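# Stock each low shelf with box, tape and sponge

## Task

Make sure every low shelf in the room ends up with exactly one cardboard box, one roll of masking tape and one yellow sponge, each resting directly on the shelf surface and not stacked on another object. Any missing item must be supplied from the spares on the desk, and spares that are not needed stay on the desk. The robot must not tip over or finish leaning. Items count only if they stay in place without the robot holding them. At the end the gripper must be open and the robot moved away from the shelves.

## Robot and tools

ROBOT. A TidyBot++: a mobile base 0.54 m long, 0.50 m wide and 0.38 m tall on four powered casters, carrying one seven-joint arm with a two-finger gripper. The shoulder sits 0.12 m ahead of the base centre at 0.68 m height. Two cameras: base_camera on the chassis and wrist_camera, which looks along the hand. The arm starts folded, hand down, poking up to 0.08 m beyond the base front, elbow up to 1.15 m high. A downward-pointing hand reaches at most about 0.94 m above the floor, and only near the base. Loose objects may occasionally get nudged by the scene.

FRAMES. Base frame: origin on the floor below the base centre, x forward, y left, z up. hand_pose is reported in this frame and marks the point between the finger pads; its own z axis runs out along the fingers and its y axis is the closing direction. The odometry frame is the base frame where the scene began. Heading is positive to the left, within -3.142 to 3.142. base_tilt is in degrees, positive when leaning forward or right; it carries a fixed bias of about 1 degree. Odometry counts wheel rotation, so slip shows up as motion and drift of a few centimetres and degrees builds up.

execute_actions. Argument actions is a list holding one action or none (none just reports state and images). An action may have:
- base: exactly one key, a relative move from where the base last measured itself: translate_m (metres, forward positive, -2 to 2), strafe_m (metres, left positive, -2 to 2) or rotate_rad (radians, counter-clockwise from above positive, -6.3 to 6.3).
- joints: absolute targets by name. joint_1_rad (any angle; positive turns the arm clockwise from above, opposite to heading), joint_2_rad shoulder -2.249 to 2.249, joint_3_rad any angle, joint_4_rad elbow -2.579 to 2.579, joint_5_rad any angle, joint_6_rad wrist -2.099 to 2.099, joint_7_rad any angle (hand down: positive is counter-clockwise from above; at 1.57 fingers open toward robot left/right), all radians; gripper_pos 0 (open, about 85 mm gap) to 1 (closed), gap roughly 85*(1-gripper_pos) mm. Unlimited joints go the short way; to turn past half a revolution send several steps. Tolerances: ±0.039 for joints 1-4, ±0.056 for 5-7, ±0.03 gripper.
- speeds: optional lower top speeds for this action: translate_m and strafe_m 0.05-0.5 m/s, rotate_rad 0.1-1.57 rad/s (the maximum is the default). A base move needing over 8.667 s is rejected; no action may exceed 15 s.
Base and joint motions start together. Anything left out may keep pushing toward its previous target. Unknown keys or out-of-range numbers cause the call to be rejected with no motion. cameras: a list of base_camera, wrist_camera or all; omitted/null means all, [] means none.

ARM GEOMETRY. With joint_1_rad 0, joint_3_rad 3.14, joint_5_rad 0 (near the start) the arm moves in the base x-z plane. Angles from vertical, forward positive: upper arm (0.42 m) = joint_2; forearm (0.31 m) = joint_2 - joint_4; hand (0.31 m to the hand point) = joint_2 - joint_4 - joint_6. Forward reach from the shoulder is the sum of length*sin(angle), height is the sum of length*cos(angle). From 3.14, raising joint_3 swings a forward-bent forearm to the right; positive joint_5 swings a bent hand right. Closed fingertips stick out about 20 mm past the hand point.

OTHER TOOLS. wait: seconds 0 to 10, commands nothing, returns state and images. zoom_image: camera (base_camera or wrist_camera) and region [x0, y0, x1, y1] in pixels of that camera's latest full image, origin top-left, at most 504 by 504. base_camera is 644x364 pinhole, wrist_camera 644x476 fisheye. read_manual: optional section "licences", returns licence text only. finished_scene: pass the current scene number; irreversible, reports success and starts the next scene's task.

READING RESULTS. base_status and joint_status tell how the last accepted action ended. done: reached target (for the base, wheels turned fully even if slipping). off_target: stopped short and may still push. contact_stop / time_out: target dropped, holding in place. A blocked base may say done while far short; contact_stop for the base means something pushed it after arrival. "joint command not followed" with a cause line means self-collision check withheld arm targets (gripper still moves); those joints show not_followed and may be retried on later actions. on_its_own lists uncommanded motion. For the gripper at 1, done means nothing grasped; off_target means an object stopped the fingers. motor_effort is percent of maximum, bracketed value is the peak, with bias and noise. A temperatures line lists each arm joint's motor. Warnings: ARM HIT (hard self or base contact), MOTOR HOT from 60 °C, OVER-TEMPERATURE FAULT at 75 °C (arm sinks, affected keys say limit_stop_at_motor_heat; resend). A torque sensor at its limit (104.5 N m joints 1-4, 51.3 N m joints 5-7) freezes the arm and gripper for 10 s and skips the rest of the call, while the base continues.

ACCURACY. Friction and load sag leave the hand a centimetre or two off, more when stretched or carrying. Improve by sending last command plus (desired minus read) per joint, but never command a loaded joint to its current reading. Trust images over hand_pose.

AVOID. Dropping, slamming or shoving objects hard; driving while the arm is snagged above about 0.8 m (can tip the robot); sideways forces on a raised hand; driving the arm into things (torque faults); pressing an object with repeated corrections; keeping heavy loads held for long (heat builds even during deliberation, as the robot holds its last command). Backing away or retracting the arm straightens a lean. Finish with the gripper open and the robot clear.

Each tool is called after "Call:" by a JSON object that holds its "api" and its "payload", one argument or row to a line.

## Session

Call:
{"api": "execute_actions", "payload": {
  "actions": [
    {"joints":{"joint_2_rad":-0.8,"joint_4_rad":-2.2,"joint_6_rad":-0.5}}
  ]
}}

Call:
{"api": "execute_actions", "payload": {
  "actions": [
    {"base":{"rotate_rad":1.57}}
  ]
}}

Call:
{"api": "execute_actions", "payload": {
  "actions": [
    {"base":{"rotate_rad":1.57}}
  ]
}}

Call:
{"api": "execute_actions", "payload": {
  "actions": [
    {"base":{"rotate_rad":1.57}}
  ]
}}

Scene clock: 1.67 s.
Motor temperatures (°C, as the motors report them): [32 34 28 32 36 42 38]
base_odometry: x=+0.000 y=+0.000 heading=+0.000 (m, m, rad; odometry frame)
base_tilt: forward=-0.2 right=+0.6 (deg)
base_status: not commanded
joint_positions: joint_1_rad=-0.014 joint_2_rad=-0.797 joint_3_rad=+3.125 joint_4_rad=-2.223 joint_5_rad=+0.034 joint_6_rad=-0.526 joint_7_rad=+1.620 gripper_pos=+0.000
joint_status: all done
motor_effort: joint_1_rad=+0(0) joint_2_rad=+5(7) joint_3_rad=+1(1) joint_4_rad=+23(24) joint_5_rad=+1(1) joint_6_rad=+9(8) joint_7_rad=+0(1) (%)
hand_pose: x=+0.4179 y=+0.0062 z=+0.9051 quat_wxyz=(+0.027, +0.827, +0.041, +0.560) (m; base frame)
pictures: base_camera, wrist_camera
Images, in order (width x height): base_camera 644x364, wrist_camera 644x476.

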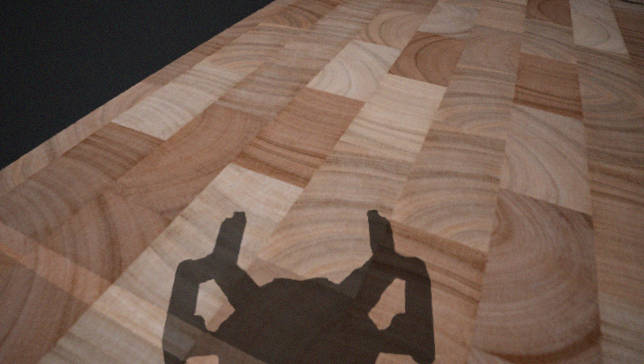

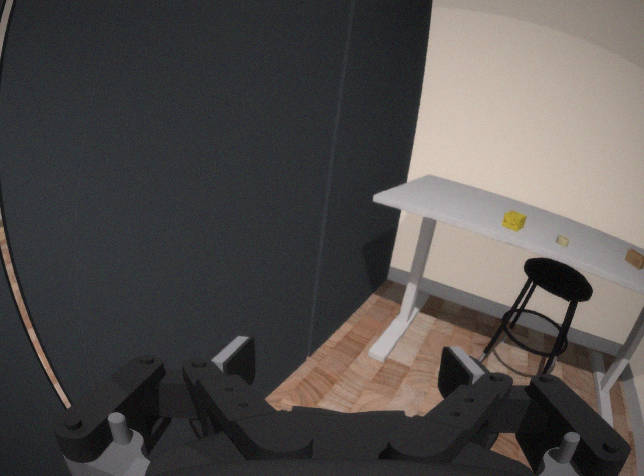

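Scene clock: 3.97 s.
Motor temperatures (°C, as the motors report them): [32 34 28 32 36 42 38]
base_odometry: x=+0.000 y=+0.000 heading=+1.569 (m, m, rad; odometry frame)
base_tilt: forward=-0.2 right=+0.6 (deg)
base_status: done
joint_positions: joint_1_rad=-0.014 joint_2_rad=-0.797 joint_3_rad=+3.125 joint_4_rad=-2.223 joint_5_rad=+0.034 joint_6_rad=-0.526 joint_7_rad=+1.620 gripper_pos=+0.000
joint_status: not commanded
motor_effort: joint_1_rad=+0(1) joint_2_rad=+5(5) joint_3_rad=+0(2) joint_4_rad=+23(24) joint_5_rad=+2(1) joint_6_rad=+8(9) joint_7_rad=+1(0) (%)
hand_pose: x=+0.4179 y=+0.0062 z=+0.9051 quat_wxyz=(+0.027, +0.827, +0.041, +0.560) (m; base frame)
pictures: base_camera, wrist_camera
Images, in order (width x height): base_camera 644x364, wrist_camera 644x476.

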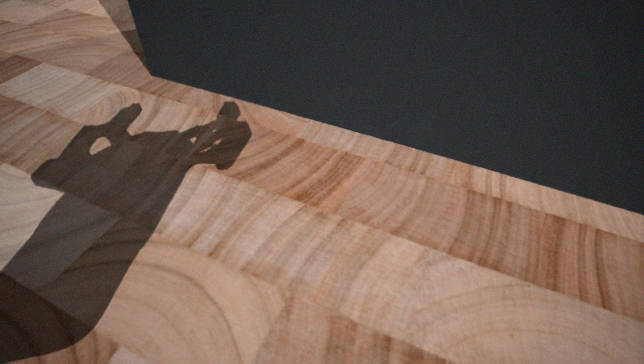

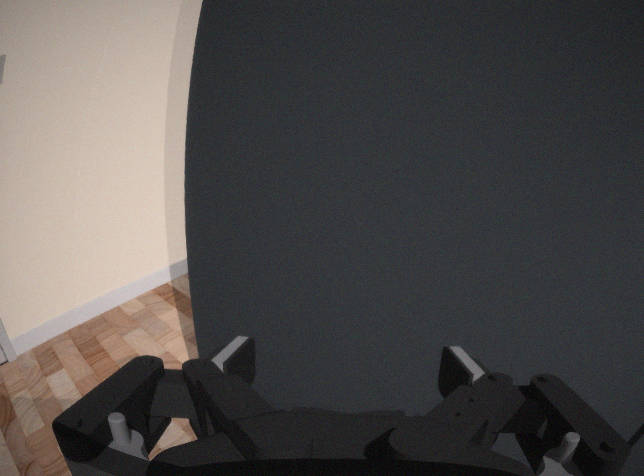

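Scene clock: 6.27 s.
Motor temperatures (°C, as the motors report them): [32 34 28 32 36 42 38]
base_odometry: x=+0.000 y=+0.000 heading=+3.138 (m, m, rad; odometry frame)
base_tilt: forward=-0.2 right=+0.6 (deg)
base_status: done
joint_positions: joint_1_rad=-0.014 joint_2_rad=-0.797 joint_3_rad=+3.125 joint_4_rad=-2.223 joint_5_rad=+0.034 joint_6_rad=-0.526 joint_7_rad=+1.620 gripper_pos=+0.000
joint_status: not commanded
motor_effort: joint_1_rad=+0(1) joint_2_rad=+5(5) joint_3_rad=+0(1) joint_4_rad=+24(23) joint_5_rad=+1(1) joint_6_rad=+9(9) joint_7_rad=+1(1) (%)
hand_pose: x=+0.4179 y=+0.0062 z=+0.9051 quat_wxyz=(+0.027, +0.827, +0.041, +0.560) (m; base frame)
pictures: base_camera, wrist_camera
Images, in order (width x height): base_camera 644x364, wrist_camera 644x476.

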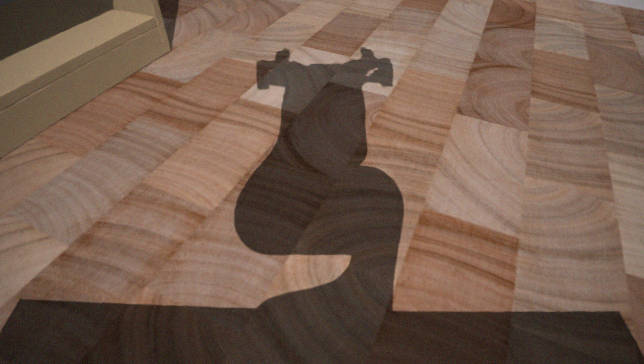

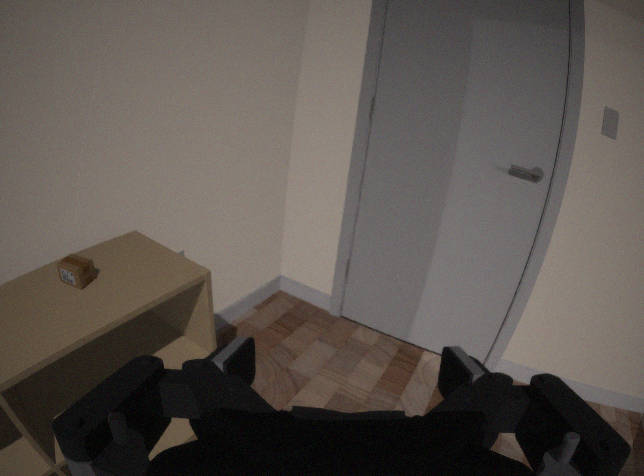

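Scene clock: 8.57 s.
Motor temperatures (°C, as the motors report them): [32 34 28 32 36 42 38]
base_odometry: x=+0.000 y=+0.000 heading=-1.576 (m, m, rad; odometry frame)
base_tilt: forward=-0.2 right=+0.6 (deg)
base_status: done
joint_positions: joint_1_rad=-0.014 joint_2_rad=-0.797 joint_3_rad=+3.125 joint_4_rad=-2.223 joint_5_rad=+0.034 joint_6_rad=-0.526 joint_7_rad=+1.620 gripper_pos=+0.000
joint_status: not commanded
motor_effort: joint_1_rad=+0(1) joint_2_rad=+5(5) joint_3_rad=+0(2) joint_4_rad=+24(24) joint_5_rad=+1(1) joint_6_rad=+9(9) joint_7_rad=+0(1) (%)
hand_pose: x=+0.4179 y=+0.0062 z=+0.9051 quat_wxyz=(+0.027, +0.827, +0.041, +0.560) (m; base frame)
pictures: base_camera, wrist_camera
Images, in order (width x height): base_camera 644x364, wrist_camera 644x476.

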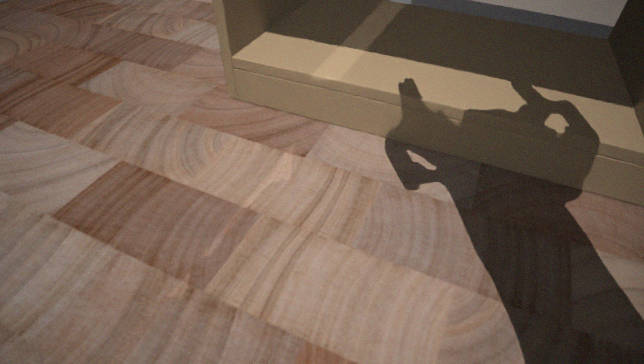

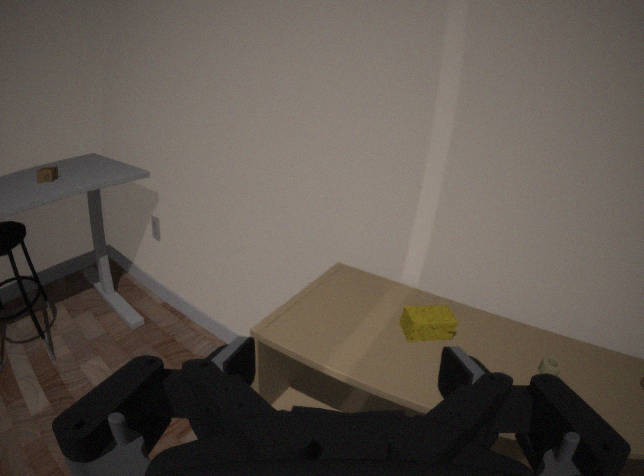

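Call:
{"api": "execute_actions", "payload": {
  "actions": [
    {"base":{"rotate_rad":1.146}}
  ]
}}

Call:
{"api": "execute_actions", "payload": {
  "actions": [
    {"base":{"translate_m":-1.12},"joints":{"joint_1_rad":-1.57}}
  ],
  "cameras": ["wrist_camera"]
}}

Call:
{"api": "execute_actions", "payload": {
  "actions": [
    {"base":{"strafe_m":0.85}}
  ]
}}

Scene clock: 15.63 s.
Motor temperatures (°C, as the motors report them): [32 34 28 32 36 42 38]
base_odometry: x=+0.000 y=+0.000 heading=-0.431 (m, m, rad; odometry frame)
base_tilt: forward=-0.2 right=+0.6 (deg)
base_status: done
joint_positions: joint_1_rad=-0.014 joint_2_rad=-0.797 joint_3_rad=+3.125 joint_4_rad=-2.223 joint_5_rad=+0.034 joint_6_rad=-0.526 joint_7_rad=+1.620 gripper_pos=+0.000
joint_status: not commanded
motor_effort: joint_1_rad=+0(1) joint_2_rad=+5(5) joint_3_rad=+1(2) joint_4_rad=+23(23) joint_5_rad=+2(2) joint_6_rad=+8(9) joint_7_rad=+0(1) (%)
hand_pose: x=+0.4179 y=+0.0062 z=+0.9051 quat_wxyz=(+0.027, +0.827, +0.041, +0.560) (m; base frame)
pictures: base_camera, wrist_camera
Images, in order (width x height): base_camera 644x364, wrist_camera 644x476.

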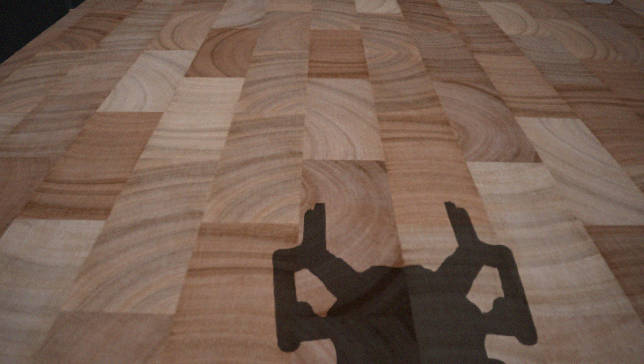

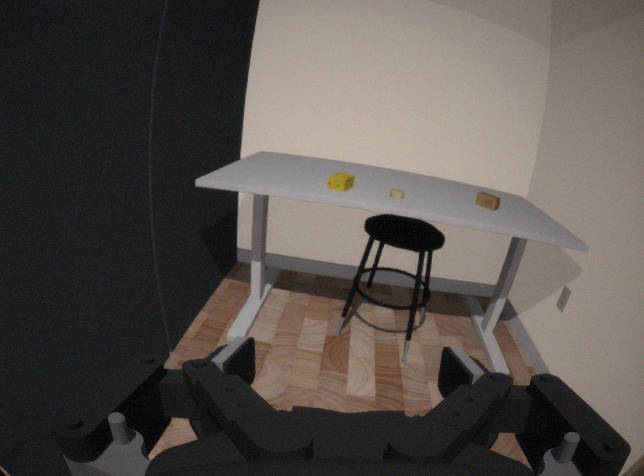

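Scene clock: 19.20 s.
Motor temperatures (°C, as the motors report them): [32 34 28 32 36 42 38]
base_odometry: x=-1.018 y=+0.467 heading=-0.430 (m, m, rad; odometry frame)
base_tilt: forward=-0.2 right=+0.6 (deg)
base_status: done
joint_positions: joint_1_rad=-1.552 joint_2_rad=-0.796 joint_3_rad=+3.125 joint_4_rad=-2.223 joint_5_rad=+0.034 joint_6_rad=-0.526 joint_7_rad=+1.620 gripper_pos=+0.000
joint_status: all done
motor_effort: joint_1_rad=+0(1) joint_2_rad=+5(6) joint_3_rad=+0(2) joint_4_rad=+23(24) joint_5_rad=+1(1) joint_6_rad=+9(9) joint_7_rad=+1(0) (%)
hand_pose: x=+0.1225 y=+0.2991 z=+0.9052 quat_wxyz=(-0.370, +0.566, +0.605, +0.421) (m; base frame)
pictures: wrist_camera
Images, in order (width x height): wrist_camera 644x476.

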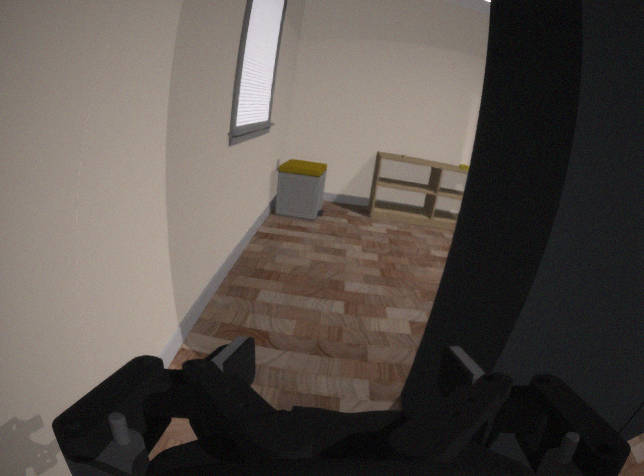

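Scene clock: 22.17 s.
Motor temperatures (°C, as the motors report them): [32 34 28 32 36 42 38]
base_odometry: x=-0.664 y=+1.239 heading=-0.430 (m, m, rad; odometry frame)
base_tilt: forward=-0.2 right=+0.6 (deg)
base_status: done
joint_positions: joint_1_rad=-1.553 joint_2_rad=-0.798 joint_3_rad=+3.125 joint_4_rad=-2.223 joint_5_rad=+0.034 joint_6_rad=-0.526 joint_7_rad=+1.620 gripper_pos=+0.000
joint_status: not commanded
motor_effort: joint_1_rad=+0(0) joint_2_rad=+5(8) joint_3_rad=+1(1) joint_4_rad=+23(24) joint_5_rad=+1(1) joint_6_rad=+8(9) joint_7_rad=+1(0) (%)
hand_pose: x=+0.1224 y=+0.2988 z=+0.9056 quat_wxyz=(-0.370, +0.565, +0.605, +0.421) (m; base frame)
pictures: base_camera, wrist_camera
Images, in order (width x height): base_camera 644x364, wrist_camera 644x476.

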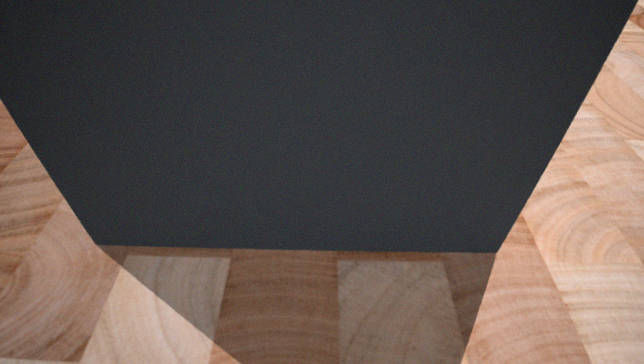

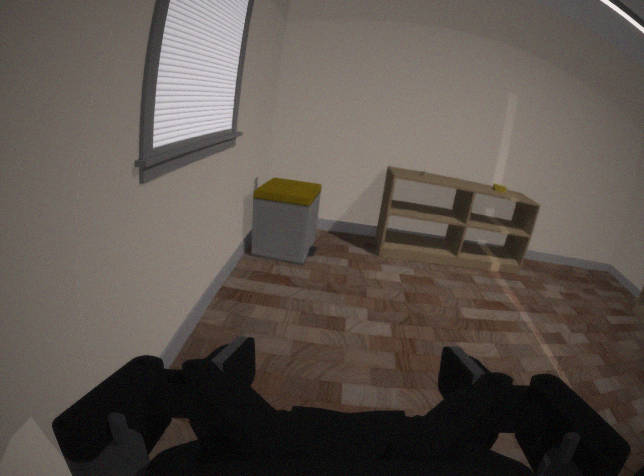

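Shelf 2 lacks a box. Look at shelf 3.

Call:
{"api": "execute_actions", "payload": {
  "actions": [
    {"base":{"strafe_m":0.55},"joints":{"joint_1_rad":-0.5}}
  ],
  "cameras": ["wrist_camera"]
}}

Call:
{"api": "zoom_image", "payload": {
  "camera": "wrist_camera",
  "region": [60, 100, 560, 300]
}}

Scene clock: 26.27 s.
Motor temperatures (°C, as the motors report them): [32 34 28 32 36 42 38]
base_odometry: x=-0.435 y=+1.740 heading=-0.430 (m, m, rad; odometry frame)
base_tilt: forward=-0.2 right=+0.6 (deg)
base_status: done
joint_positions: joint_1_rad=-0.515 joint_2_rad=-0.799 joint_3_rad=+3.125 joint_4_rad=-2.223 joint_5_rad=+0.034 joint_6_rad=-0.526 joint_7_rad=+1.620 gripper_pos=+0.000
joint_status: all done
motor_effort: joint_1_rad=+0(1) joint_2_rad=+5(7) joint_3_rad=+0(1) joint_4_rad=+23(24) joint_5_rad=+1(1) joint_6_rad=+8(9) joint_7_rad=+0(0) (%)
hand_pose: x=+0.3779 y=+0.1488 z=+0.9059 quat_wxyz=(-0.113, +0.791, +0.245, +0.550) (m; base frame)
pictures: wrist_camera
Images, in order (width x height): wrist_camera 644x476.

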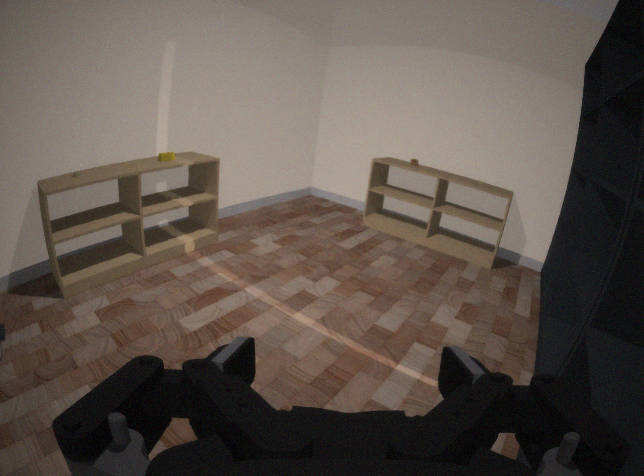

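Region (60, 100, 560, 300) of wrist_camera's 644x476 image, scaled by 1.008; it fills the top 202 rows of this view, and the rest is white.

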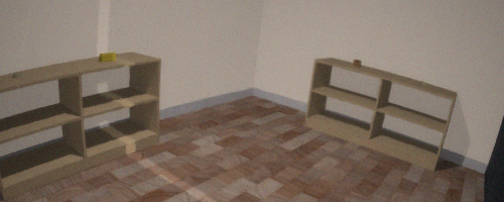

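Call:
{"api": "execute_actions", "payload": {
  "actions": [
    {"base":{"strafe_m":-1.5},"joints":{"joint_1_rad":-3.0,"joint_2_rad":-0.36,"joint_4_rad":-2.2,"joint_6_rad":-1.3,"joint_7_rad":1.57,"joint_3_rad":3.14,"joint_5_rad":0}}
  ],
  "cameras": ["wrist_camera"]
}}

Call:
{"api": "execute_actions", "payload": {
  "actions": [
    {"base":{"translate_m":2.0},"joints":{"joint_1_rad":0,"joint_2_rad":0.0,"joint_4_rad":-1.4,"joint_6_rad":-1.3}}
  ]
}}

Scene clock: 37.90 s.
Motor temperatures (°C, as the motors report them): [32 34 28 32 36 42 38]
base_odometry: x=-1.060 y=+0.376 heading=-0.430 (m, m, rad; odometry frame)
base_tilt: forward=-0.2 right=+0.6 (deg)
base_status: done
joint_positions: joint_1_rad=-2.983 joint_2_rad=-0.373 joint_3_rad=+3.128 joint_4_rad=-2.222 joint_5_rad=+0.018 joint_6_rad=-1.270 joint_7_rad=+1.608 gripper_pos=+0.000
joint_status: all done
motor_effort: joint_1_rad=+0(1) joint_2_rad=-2(6) joint_3_rad=+0(3) joint_4_rad=+18(23) joint_5_rad=+1(1) joint_6_rad=+1(9) joint_7_rad=+1(1) (%)
hand_pose: x=-0.0346 y=+0.0266 z=+0.6761 quat_wxyz=(-0.010, +0.052, +0.999, +0.012) (m; base frame)
pictures: wrist_camera
Images, in order (width x height): wrist_camera 644x476.

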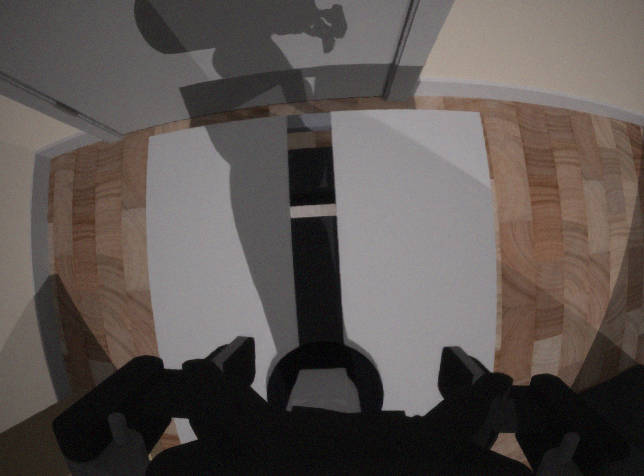

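Scene clock: 43.27 s.
Motor temperatures (°C, as the motors report them): [32 34 28 32 36 42 38]
base_odometry: x=+0.758 y=-0.458 heading=-0.430 (m, m, rad; odometry frame)
base_tilt: forward=-0.2 right=+0.6 (deg)
base_status: done
joint_positions: joint_1_rad=-0.015 joint_2_rad=-0.001 joint_3_rad=+3.130 joint_4_rad=-1.426 joint_5_rad=+0.018 joint_6_rad=-1.270 joint_7_rad=+1.608 gripper_pos=+0.000
joint_status: all done
motor_effort: joint_1_rad=+0(0) joint_2_rad=-19(22) joint_3_rad=+0(1) joint_4_rad=+20(22) joint_5_rad=+1(1) joint_6_rad=+4(4) joint_7_rad=+1(0) (%)
hand_pose: x=+0.5638 y=+0.0076 z=+0.8673 quat_wxyz=(+0.010, +0.975, +0.031, +0.221) (m; base frame)
pictures: base_camera, wrist_camera
Images, in order (width x height): base_camera 644x364, wrist_camera 644x476.

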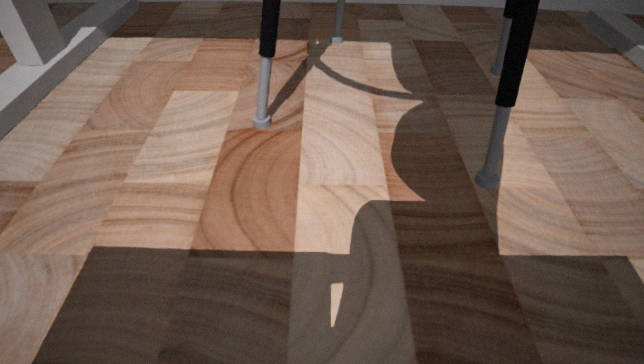

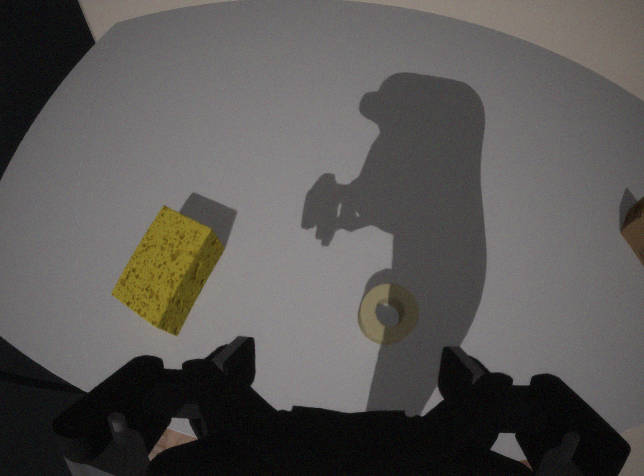

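Call:
{"api": "execute_actions", "payload": {
  "actions": [
    {"base":{"translate_m":0.08},"joints":{"joint_1_rad":0.11,"joint_2_rad":0.255,"joint_4_rad":-1.257,"joint_6_rad":-1.645}}
  ],
  "cameras": ["wrist_camera"]
}}

Scene clock: 49.10 s.
Motor temperatures (°C, as the motors report them): [32 34 28 33 36 42 38]
base_odometry: x=+0.830 y=-0.492 heading=-0.430 (m, m, rad; odometry frame)
base_tilt: forward=-0.2 right=+0.6 (deg)
base_status: done
joint_positions: joint_1_rad=+0.094 joint_2_rad=+0.259 joint_3_rad=+3.131 joint_4_rad=-1.284 joint_5_rad=+0.018 joint_6_rad=-1.617 joint_7_rad=+1.608 gripper_pos=+0.000
joint_status: all done
motor_effort: joint_1_rad=+0(1) joint_2_rad=-26(31) joint_3_rad=+0(1) joint_4_rad=+18(21) joint_5_rad=+1(1) joint_6_rad=+0(5) joint_7_rad=+1(1) (%)
hand_pose: x=+0.5331 y=-0.0393 z=+0.7859 quat_wxyz=(+0.007, +1.000, -0.024, -0.010) (m; base frame)
pictures: wrist_camera
Images, in order (width x height): wrist_camera 644x476.

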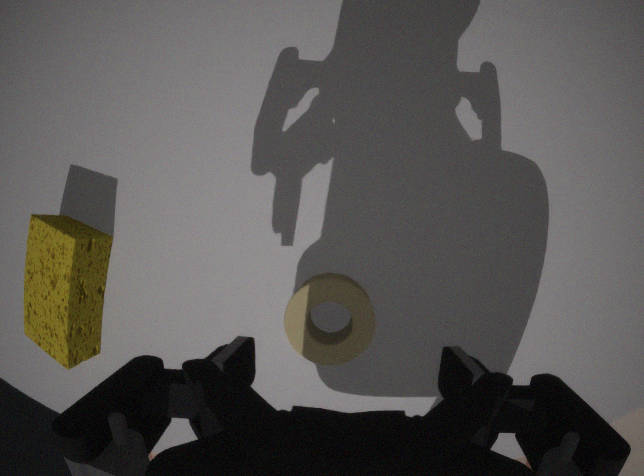

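Call:
{"api": "execute_actions", "payload": {
  "actions": [
    {"joints":{"joint_1_rad":0.055,"joint_2_rad":0.295,"joint_4_rad":-1.402,"joint_6_rad":-1.435}}
  ],
  "cameras": ["wrist_camera"]
}}

Call:
{"api": "execute_actions", "payload": {
  "actions": [
    {"joints":{"gripper_pos":1}}
  ],
  "cameras": ["wrist_camera"]
}}

Scene clock: 53.80 s.
Motor temperatures (°C, as the motors report them): [32 34 28 33 36 42 38]
base_odometry: x=+0.830 y=-0.492 heading=-0.430 (m, m, rad; odometry frame)
base_tilt: forward=-0.2 right=+0.6 (deg)
base_status: not commanded
joint_positions: joint_1_rad=+0.069 joint_2_rad=+0.291 joint_3_rad=+3.131 joint_4_rad=-1.380 joint_5_rad=+0.018 joint_6_rad=-1.460 joint_7_rad=+1.608 gripper_pos=+0.000
joint_status: all done
motor_effort: joint_1_rad=+0(1) joint_2_rad=-27(29) joint_3_rad=+0(1) joint_4_rad=+18(19) joint_5_rad=+1(1) joint_6_rad=+0(1) joint_7_rad=+1(1) (%)
hand_pose: x=+0.5545 y=-0.0301 z=+0.7420 quat_wxyz=(+0.008, +1.000, -0.010, +0.005) (m; base frame)
pictures: wrist_camera
Images, in order (width x height): wrist_camera 644x476.

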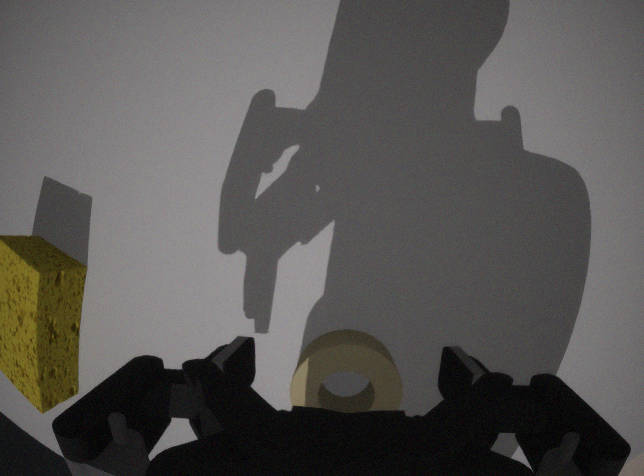

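Scene clock: 54.90 s.
Motor temperatures (°C, as the motors report them): [32 34 28 33 36 42 38]
base_odometry: x=+0.830 y=-0.492 heading=-0.430 (m, m, rad; odometry frame)
base_tilt: forward=-0.1 right=+0.6 (deg)
base_status: not commanded
joint_positions: joint_1_rad=+0.069 joint_2_rad=+0.287 joint_3_rad=+3.131 joint_4_rad=-1.382 joint_5_rad=+0.018 joint_6_rad=-1.460 joint_7_rad=+1.608 gripper_pos=+0.513
joint_status: gripper_pos off_target (ended at +0.513, target +1.000)
motor_effort: joint_1_rad=+0(0) joint_2_rad=-27(28) joint_3_rad=+0(2) joint_4_rad=+18(19) joint_5_rad=+1(0) joint_6_rad=+0(1) joint_7_rad=+0(0) (%)
hand_pose: x=+0.5536 y=-0.0301 z=+0.7434 quat_wxyz=(+0.008, +1.000, -0.010, +0.006) (m; base frame)
pictures: wrist_camera
Images, in order (width x height): wrist_camera 644x476.

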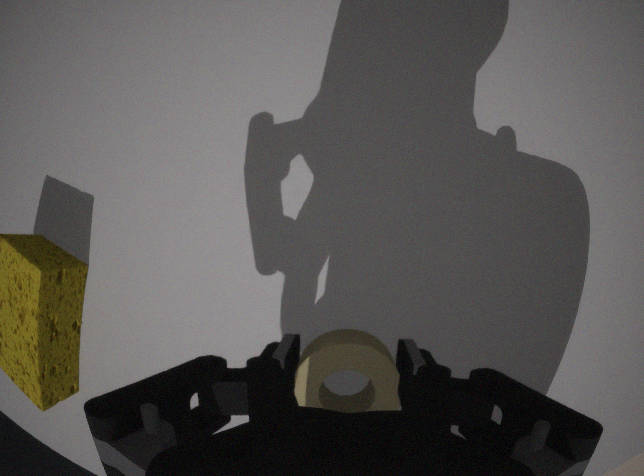

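Call:
{"api": "execute_actions", "payload": {
  "actions": [
    {"joints":{"joint_2_rad":0.0,"joint_4_rad":-1.4,"joint_6_rad":-1.75}}
  ],
  "cameras": []
}}

Call:
{"api": "execute_actions", "payload": {
  "actions": [
    {"joints":{"joint_1_rad":2.68}}
  ],
  "cameras": []
}}

Call:
{"api": "execute_actions", "payload": {
  "actions": [
    {"joints":{"joint_2_rad":0.55,"joint_4_rad":-2.34,"joint_6_rad":-0.245}}
  ],
  "cameras": ["wrist_camera"]
}}

Scene clock: 61.00 s.
Motor temperatures (°C, as the motors report them): [32 34 28 32 36 42 38]
base_odometry: x=+0.830 y=-0.492 heading=-0.430 (m, m, rad; odometry frame)
base_tilt: forward=-0.2 right=+0.6 (deg)
base_status: not commanded
joint_positions: joint_1_rad=+0.069 joint_2_rad=-0.004 joint_3_rad=+3.131 joint_4_rad=-1.383 joint_5_rad=+0.018 joint_6_rad=-1.726 joint_7_rad=+1.608 gripper_pos=+0.513
joint_status: all done
motor_effort: joint_1_rad=+0(0) joint_2_rad=-16(29) joint_3_rad=+0(0) joint_4_rad=+18(18) joint_5_rad=+1(0) joint_6_rad=+0(3) joint_7_rad=+0(1) (%)
hand_pose: x=+0.4364 y=-0.0228 z=+0.8515 quat_wxyz=(+0.010, +1.000, -0.012, +0.018) (m; base frame)
pictures: none
No camera images: the call's "cameras" was empty. Leave "cameras" out to get every camera's image.

Scene clock: 64.57 s.
Motor temperatures (°C, as the motors report them): [32 34 28 32 36 42 38]
base_odometry: x=+0.830 y=-0.492 heading=-0.430 (m, m, rad; odometry frame)
base_tilt: forward=-0.2 right=+0.6 (deg)
base_status: not commanded
joint_positions: joint_1_rad=+2.665 joint_2_rad=-0.004 joint_3_rad=+3.132 joint_4_rad=-1.383 joint_5_rad=+0.018 joint_6_rad=-1.726 joint_7_rad=+1.608 gripper_pos=+0.513
joint_status: all done
motor_effort: joint_1_rad=+0(1) joint_2_rad=-16(18) joint_3_rad=+0(1) joint_4_rad=+18(18) joint_5_rad=+1(2) joint_6_rad=+0(0) joint_7_rad=+1(1) (%)
hand_pose: x=-0.1642 y=-0.1451 z=+0.8515 quat_wxyz=(+0.020, +0.257, -0.966, -0.005) (m; base frame)
pictures: none
No camera images: the call's "cameras" was empty. Leave "cameras" out to get every camera's image.

Scene clock: 66.87 s.
Motor temperatures (°C, as the motors report them): [32 34 28 32 36 42 38]
base_odometry: x=+0.830 y=-0.492 heading=-0.430 (m, m, rad; odometry frame)
base_tilt: forward=-0.2 right=+0.6 (deg)
base_status: not commanded
joint_positions: joint_1_rad=+2.665 joint_2_rad=+0.541 joint_3_rad=+3.132 joint_4_rad=-2.315 joint_5_rad=+0.018 joint_6_rad=-0.273 joint_7_rad=+1.608 gripper_pos=+0.513
joint_status: all done
motor_effort: joint_1_rad=+0(0) joint_2_rad=-24(26) joint_3_rad=-1(1) joint_4_rad=+5(19) joint_5_rad=+1(1) joint_6_rad=+0(0) joint_7_rad=+0(0) (%)
hand_pose: x=-0.1540 y=-0.1452 z=+0.4297 quat_wxyz=(+0.006, +0.266, -0.964, +0.001) (m; base frame)
pictures: wrist_camera
Images, in order (width x height): wrist_camera 644x476.

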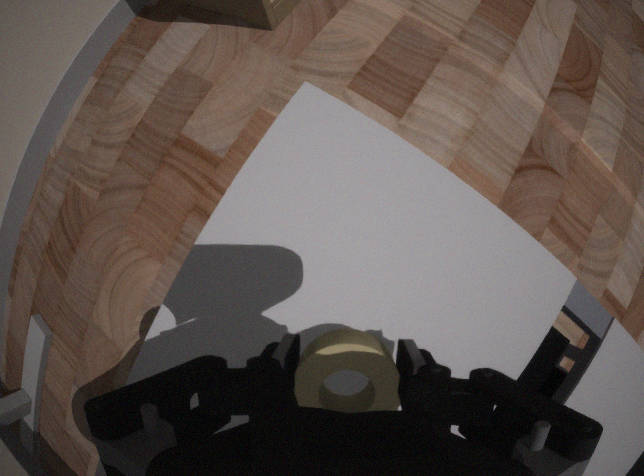

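Call:
{"api": "execute_actions", "payload": {
  "actions": [
    {"joints":{"joint_2_rad":0.635,"joint_6_rad":-0.16}}
  ],
  "cameras": ["wrist_camera"]
}}

Scene clock: 70.50 s.
Motor temperatures (°C, as the motors report them): [32 34 28 32 36 42 38]
base_odometry: x=+0.830 y=-0.492 heading=-0.430 (m, m, rad; odometry frame)
base_tilt: forward=-0.2 right=+0.6 (deg)
base_status: not commanded
joint_positions: joint_1_rad=+2.665 joint_2_rad=+0.615 joint_3_rad=+3.132 joint_4_rad=-2.316 joint_5_rad=+0.018 joint_6_rad=-0.187 joint_7_rad=+1.607 gripper_pos=+0.513
joint_status: all done
motor_effort: joint_1_rad=+0(1) joint_2_rad=-18(26) joint_3_rad=-1(0) joint_4_rad=+2(6) joint_5_rad=+1(1) joint_6_rad=+0(6) joint_7_rad=+1(1) (%)
hand_pose: x=-0.1596 y=-0.1489 z=+0.4069 quat_wxyz=(+0.011, +0.266, -0.964, +0.004) (m; base frame)
pictures: wrist_camera
Images, in order (width x height): wrist_camera 644x476.

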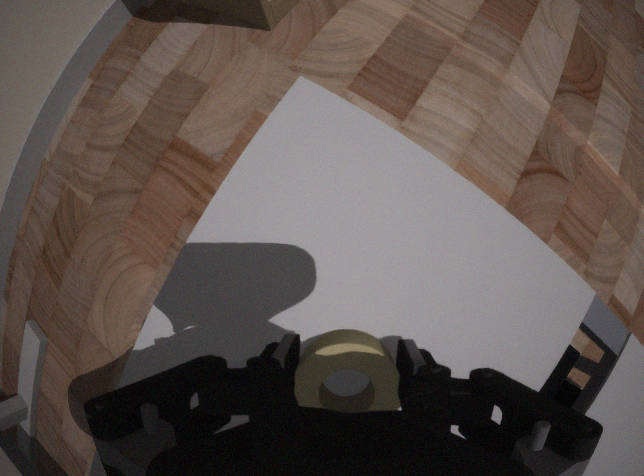

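Call:
{"api": "execute_actions", "payload": {
  "actions": [
    {"joints":{"joint_2_rad":0.615,"gripper_pos":0.0}}
  ],
  "cameras": []
}}

Call:
{"api": "execute_actions", "payload": {
  "actions": [
    {"joints":{"joint_2_rad":0.0,"joint_4_rad":-1.36,"joint_6_rad":-1.75}}
  ],
  "cameras": ["wrist_camera"]
}}

Call:
{"api": "execute_actions", "payload": {
  "actions": [
    {"joints":{"joint_1_rad":-0.38,"joint_7_rad":0.72}}
  ],
  "cameras": []
}}

Call:
{"api": "execute_actions", "payload": {
  "actions": [
    {"joints":{"joint_2_rad":0.515,"joint_4_rad":-0.73,"joint_6_rad":-1.905}}
  ],
  "cameras": ["wrist_camera"]
}}

Scene clock: 79.17 s.
Motor temperatures (°C, as the motors report them): [32 34 28 32 36 42 38]
base_odometry: x=+0.830 y=-0.492 heading=-0.430 (m, m, rad; odometry frame)
base_tilt: forward=-0.2 right=+0.6 (deg)
base_status: not commanded
joint_positions: joint_1_rad=+2.665 joint_2_rad=+0.614 joint_3_rad=+3.132 joint_4_rad=-2.317 joint_5_rad=+0.018 joint_6_rad=-0.186 joint_7_rad=+1.607 gripper_pos=+0.000
joint_status: all done
motor_effort: joint_1_rad=+0(0) joint_2_rad=-25(25) joint_3_rad=+0(1) joint_4_rad=+4(4) joint_5_rad=+1(1) joint_6_rad=+0(1) joint_7_rad=+1(0) (%)
hand_pose: x=-0.1595 y=-0.1488 z=+0.4073 quat_wxyz=(+0.012, +0.266, -0.964, +0.004) (m; base frame)
pictures: none
No camera images: the call's "cameras" was empty. Leave "cameras" out to get every camera's image.

Scene clock: 81.53 s.
Motor temperatures (°C, as the motors report them): [32 34 28 32 36 42 38]
base_odometry: x=+0.830 y=-0.492 heading=-0.430 (m, m, rad; odometry frame)
base_tilt: forward=-0.2 right=+0.6 (deg)
base_status: not commanded
joint_positions: joint_1_rad=+2.665 joint_2_rad=+0.001 joint_3_rad=+3.132 joint_4_rad=-1.384 joint_5_rad=+0.018 joint_6_rad=-1.725 joint_7_rad=+1.607 gripper_pos=+0.000
joint_status: all done
motor_effort: joint_1_rad=+0(0) joint_2_rad=-16(27) joint_3_rad=+0(1) joint_4_rad=+18(18) joint_5_rad=+1(1) joint_6_rad=+0(1) joint_7_rad=+1(1) (%)
hand_pose: x=-0.1649 y=-0.1455 z=+0.8497 quat_wxyz=(+0.018, +0.257, -0.966, -0.005) (m; base frame)
pictures: wrist_camera
Images, in order (width x height): wrist_camera 644x476.

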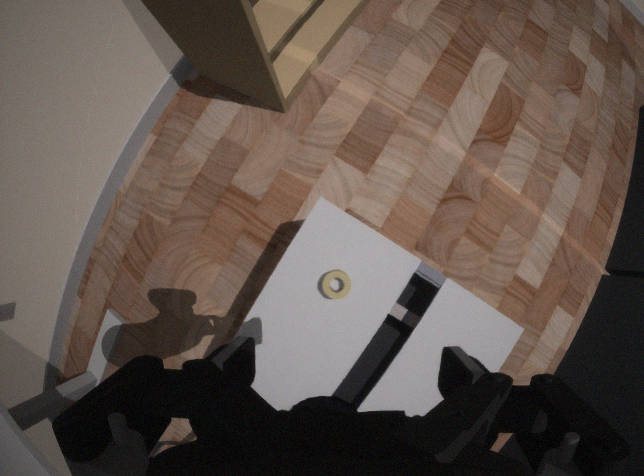

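Scene clock: 85.40 s.
Motor temperatures (°C, as the motors report them): [32 34 28 32 36 42 38]
base_odometry: x=+0.830 y=-0.492 heading=-0.430 (m, m, rad; odometry frame)
base_tilt: forward=-0.2 right=+0.6 (deg)
base_status: not commanded
joint_positions: joint_1_rad=-0.365 joint_2_rad=+0.001 joint_3_rad=+3.133 joint_4_rad=-1.384 joint_5_rad=+0.018 joint_6_rad=-1.725 joint_7_rad=+0.757 gripper_pos=+0.000
joint_status: all done
motor_effort: joint_1_rad=+0(0) joint_2_rad=-17(17) joint_3_rad=-1(1) joint_4_rad=+18(18) joint_5_rad=+1(1) joint_6_rad=+0(0) joint_7_rad=+1(1) (%)
hand_pose: x=+0.4175 y=+0.1125 z=+0.8497 quat_wxyz=(-0.002, +0.975, -0.220, +0.018) (m; base frame)
pictures: none
No camera images: the call's "cameras" was empty. Leave "cameras" out to get every camera's image.

Scene clock: 87.27 s.
Motor temperatures (°C, as the motors report them): [32 34 28 32 36 42 38]
base_odometry: x=+0.830 y=-0.492 heading=-0.430 (m, m, rad; odometry frame)
base_tilt: forward=-0.2 right=+0.6 (deg)
base_status: not commanded
joint_positions: joint_1_rad=-0.365 joint_2_rad=+0.514 joint_3_rad=+3.133 joint_4_rad=-0.759 joint_5_rad=+0.018 joint_6_rad=-1.874 joint_7_rad=+0.757 gripper_pos=+0.000
joint_status: all done
motor_effort: joint_1_rad=+0(0) joint_2_rad=-33(35) joint_3_rad=-1(0) joint_4_rad=+17(18) joint_5_rad=+1(1) joint_6_rad=+0(0) joint_7_rad=+1(0) (%)
hand_pose: x=+0.5916 y=+0.1797 z=+0.8294 quat_wxyz=(+0.007, +0.975, -0.221, +0.002) (m; base frame)
pictures: wrist_camera
Images, in order (width x height): wrist_camera 644x476.

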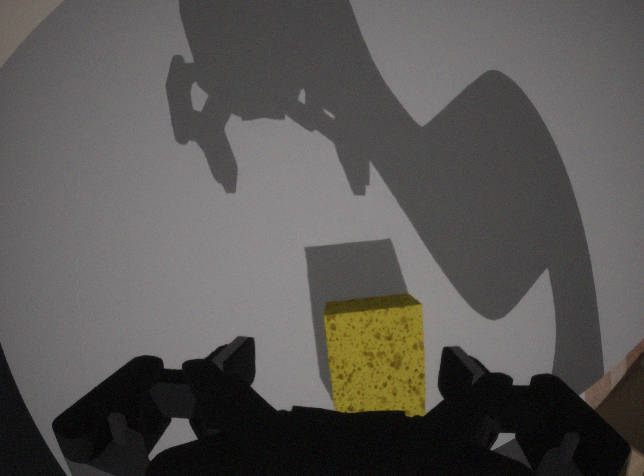

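Call:
{"api": "execute_actions", "payload": {
  "actions": [
    {"joints":{"joint_1_rad":-0.393,"joint_2_rad":0.385,"joint_4_rad":-1.098,"joint_6_rad":-1.648,"joint_7_rad":0.86}}
  ],
  "cameras": ["wrist_camera"]
}}

Scene clock: 93.37 s.
Motor temperatures (°C, as the motors report them): [32 34 28 32 36 42 38]
base_odometry: x=+0.830 y=-0.492 heading=-0.430 (m, m, rad; odometry frame)
base_tilt: forward=-0.2 right=+0.6 (deg)
base_status: not commanded
joint_positions: joint_1_rad=-0.374 joint_2_rad=+0.399 joint_3_rad=+3.133 joint_4_rad=-1.072 joint_5_rad=+0.018 joint_6_rad=-1.678 joint_7_rad=+0.823 gripper_pos=+0.000
joint_status: all done
motor_effort: joint_1_rad=+0(0) joint_2_rad=-31(34) joint_3_rad=-1(0) joint_4_rad=+18(19) joint_5_rad=+1(1) joint_6_rad=+0(1) joint_7_rad=+0(0) (%)
hand_pose: x=+0.5601 y=+0.1725 z=+0.7897 quat_wxyz=(+0.008, +0.983, -0.182, +0.001) (m; base frame)
pictures: wrist_camera
Images, in order (width x height): wrist_camera 644x476.

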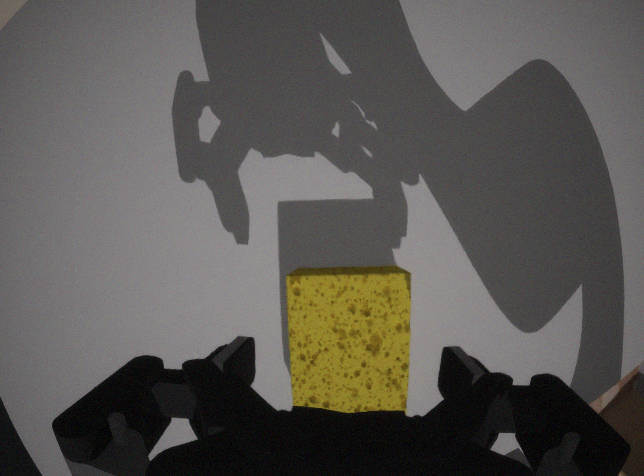

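Call:
{"api": "execute_actions", "payload": {
  "actions": [
    {"joints":{"joint_4_rad":-1.262,"joint_6_rad":-1.478}}
  ],
  "cameras": []
}}

Call:
{"api": "execute_actions", "payload": {
  "actions": [
    {"joints":{"gripper_pos":1}}
  ],
  "cameras": ["wrist_camera"]
}}

Call:
{"api": "execute_actions", "payload": {
  "actions": [
    {"joints":{"joint_2_rad":0.0,"joint_4_rad":-1.4,"joint_6_rad":-1.75}}
  ],
  "cameras": []
}}

Call:
{"api": "execute_actions", "payload": {
  "actions": [
    {"joints":{"joint_1_rad":-2.68,"joint_7_rad":2.08}}
  ],
  "cameras": []
}}

Call:
{"api": "execute_actions", "payload": {
  "actions": [
    {"joints":{"joint_2_rad":0.55,"joint_4_rad":-2.34,"joint_6_rad":-0.245}}
  ],
  "cameras": ["wrist_camera"]
}}

Call:
{"api": "execute_actions", "payload": {
  "actions": [
    {"joints":{"joint_2_rad":0.635,"joint_6_rad":-0.17}}
  ],
  "cameras": ["wrist_camera"]
}}

Scene clock: 101.07 s.
Motor temperatures (°C, as the motors report them): [32 34 28 32 36 42 38]
base_odometry: x=+0.830 y=-0.492 heading=-0.430 (m, m, rad; odometry frame)
base_tilt: forward=-0.2 right=+0.6 (deg)
base_status: not commanded
joint_positions: joint_1_rad=-0.374 joint_2_rad=+0.393 joint_3_rad=+3.133 joint_4_rad=-1.239 joint_5_rad=+0.018 joint_6_rad=-1.507 joint_7_rad=+0.823 gripper_pos=+0.000
joint_status: all done
motor_effort: joint_1_rad=+0(0) joint_2_rad=-31(32) joint_3_rad=-1(0) joint_4_rad=+18(19) joint_5_rad=+1(2) joint_6_rad=+0(0) joint_7_rad=+1(0) (%)
hand_pose: x=+0.5621 y=+0.1735 z=+0.7401 quat_wxyz=(+0.005, +0.983, -0.181, +0.005) (m; base frame)
pictures: none
No camera images: the call's "cameras" was empty. Leave "cameras" out to get every camera's image.

Scene clock: 102.17 s.
Motor temperatures (°C, as the motors report them): [32 34 28 32 36 42 38]
base_odometry: x=+0.830 y=-0.492 heading=-0.430 (m, m, rad; odometry frame)
base_tilt: forward=-0.2 right=+0.6 (deg)
base_status: not commanded
joint_positions: joint_1_rad=-0.374 joint_2_rad=+0.383 joint_3_rad=+3.133 joint_4_rad=-1.241 joint_5_rad=+0.018 joint_6_rad=-1.506 joint_7_rad=+0.823 gripper_pos=+0.375
joint_status: gripper_pos off_target (ended at +0.375, target +1.000)
motor_effort: joint_1_rad=+0(0) joint_2_rad=-30(31) joint_3_rad=+0(1) joint_4_rad=+18(19) joint_5_rad=+1(1) joint_6_rad=+0(1) joint_7_rad=+1(0) (%)
hand_pose: x=+0.5608 y=+0.1730 z=+0.7439 quat_wxyz=(+0.003, +0.983, -0.181, +0.008) (m; base frame)
pictures: wrist_camera
Images, in order (width x height): wrist_camera 644x476.

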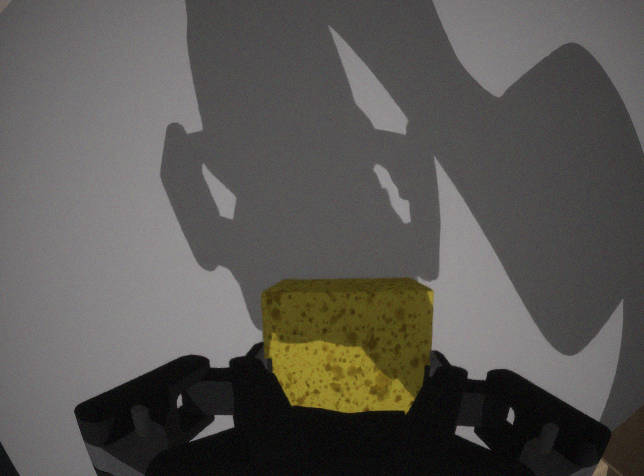

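Scene clock: 103.87 s.
Motor temperatures (°C, as the motors report them): [32 34 28 32 36 42 38]
base_odometry: x=+0.830 y=-0.492 heading=-0.430 (m, m, rad; odometry frame)
base_tilt: forward=-0.2 right=+0.6 (deg)
base_status: not commanded
joint_positions: joint_1_rad=-0.374 joint_2_rad=-0.003 joint_3_rad=+3.133 joint_4_rad=-1.371 joint_5_rad=+0.018 joint_6_rad=-1.724 joint_7_rad=+0.823 gripper_pos=+0.375
joint_status: all done
motor_effort: joint_1_rad=+0(0) joint_2_rad=-16(32) joint_3_rad=+0(1) joint_4_rad=+18(19) joint_5_rad=+1(2) joint_6_rad=+0(1) joint_7_rad=+1(1) (%)
hand_pose: x=+0.4191 y=+0.1165 z=+0.8550 quat_wxyz=(-0.006, +0.983, -0.183, +0.026) (m; base frame)
pictures: none
No camera images: the call's "cameras" was empty. Leave "cameras" out to get every camera's image.

Scene clock: 107.20 s.
Motor temperatures (°C, as the motors report them): [32 34 28 32 36 42 38]
base_odometry: x=+0.830 y=-0.492 heading=-0.430 (m, m, rad; odometry frame)
base_tilt: forward=-0.2 right=+0.6 (deg)
base_status: not commanded
joint_positions: joint_1_rad=-2.665 joint_2_rad=-0.003 joint_3_rad=+3.133 joint_4_rad=-1.371 joint_5_rad=+0.018 joint_6_rad=-1.724 joint_7_rad=+2.044 gripper_pos=+0.375
joint_status: all done
motor_effort: joint_1_rad=+0(0) joint_2_rad=-16(18) joint_3_rad=+0(1) joint_4_rad=+18(18) joint_5_rad=+1(2) joint_6_rad=+0(0) joint_7_rad=+0(1) (%)
hand_pose: x=-0.1664 y=+0.1489 z=+0.8550 quat_wxyz=(-0.018, -0.001, +1.000, +0.019) (m; base frame)
pictures: none
No camera images: the call's "cameras" was empty. Leave "cameras" out to get every camera's image.

Scene clock: 109.50 s.
Motor temperatures (°C, as the motors report them): [32 34 28 32 36 42 38]
base_odometry: x=+0.830 y=-0.492 heading=-0.430 (m, m, rad; odometry frame)
base_tilt: forward=-0.2 right=+0.6 (deg)
base_status: not commanded
joint_positions: joint_1_rad=-2.665 joint_2_rad=+0.541 joint_3_rad=+3.133 joint_4_rad=-2.315 joint_5_rad=+0.018 joint_6_rad=-0.273 joint_7_rad=+2.044 gripper_pos=+0.375
joint_status: all done
motor_effort: joint_1_rad=+0(0) joint_2_rad=-24(26) joint_3_rad=+0(2) joint_4_rad=+5(18) joint_5_rad=+1(1) joint_6_rad=+0(1) joint_7_rad=+1(0) (%)
hand_pose: x=-0.1574 y=+0.1390 z=+0.4298 quat_wxyz=(-0.006, -0.010, +1.000, +0.003) (m; base frame)
pictures: wrist_camera
Images, in order (width x height): wrist_camera 644x476.

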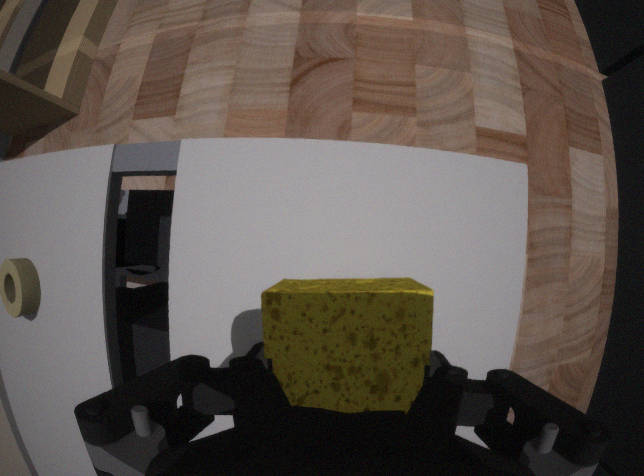

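Scene clock: 111.37 s.
Motor temperatures (°C, as the motors report them): [32 34 28 32 36 42 38]
base_odometry: x=+0.830 y=-0.492 heading=-0.430 (m, m, rad; odometry frame)
base_tilt: forward=-0.2 right=+0.6 (deg)
base_status: not commanded
joint_positions: joint_1_rad=-2.666 joint_2_rad=+0.619 joint_3_rad=+3.134 joint_4_rad=-2.321 joint_5_rad=+0.018 joint_6_rad=-0.195 joint_7_rad=+2.044 gripper_pos=+0.375
joint_status: all done
motor_effort: joint_1_rad=-1(1) joint_2_rad=-22(26) joint_3_rad=-2(3) joint_4_rad=+2(8) joint_5_rad=+0(1) joint_6_rad=-1(4) joint_7_rad=+1(1) (%)
hand_pose: x=-0.1573 y=+0.1387 z=+0.4052 quat_wxyz=(-0.003, -0.010, +1.000, +0.001) (m; base frame)
pictures: wrist_camera
Images, in order (width x height): wrist_camera 644x476.

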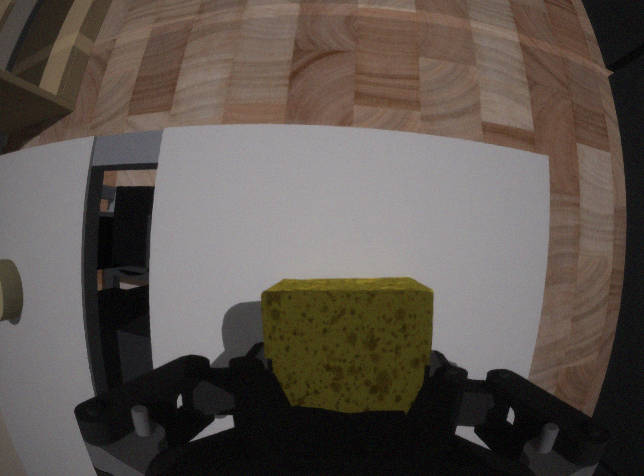

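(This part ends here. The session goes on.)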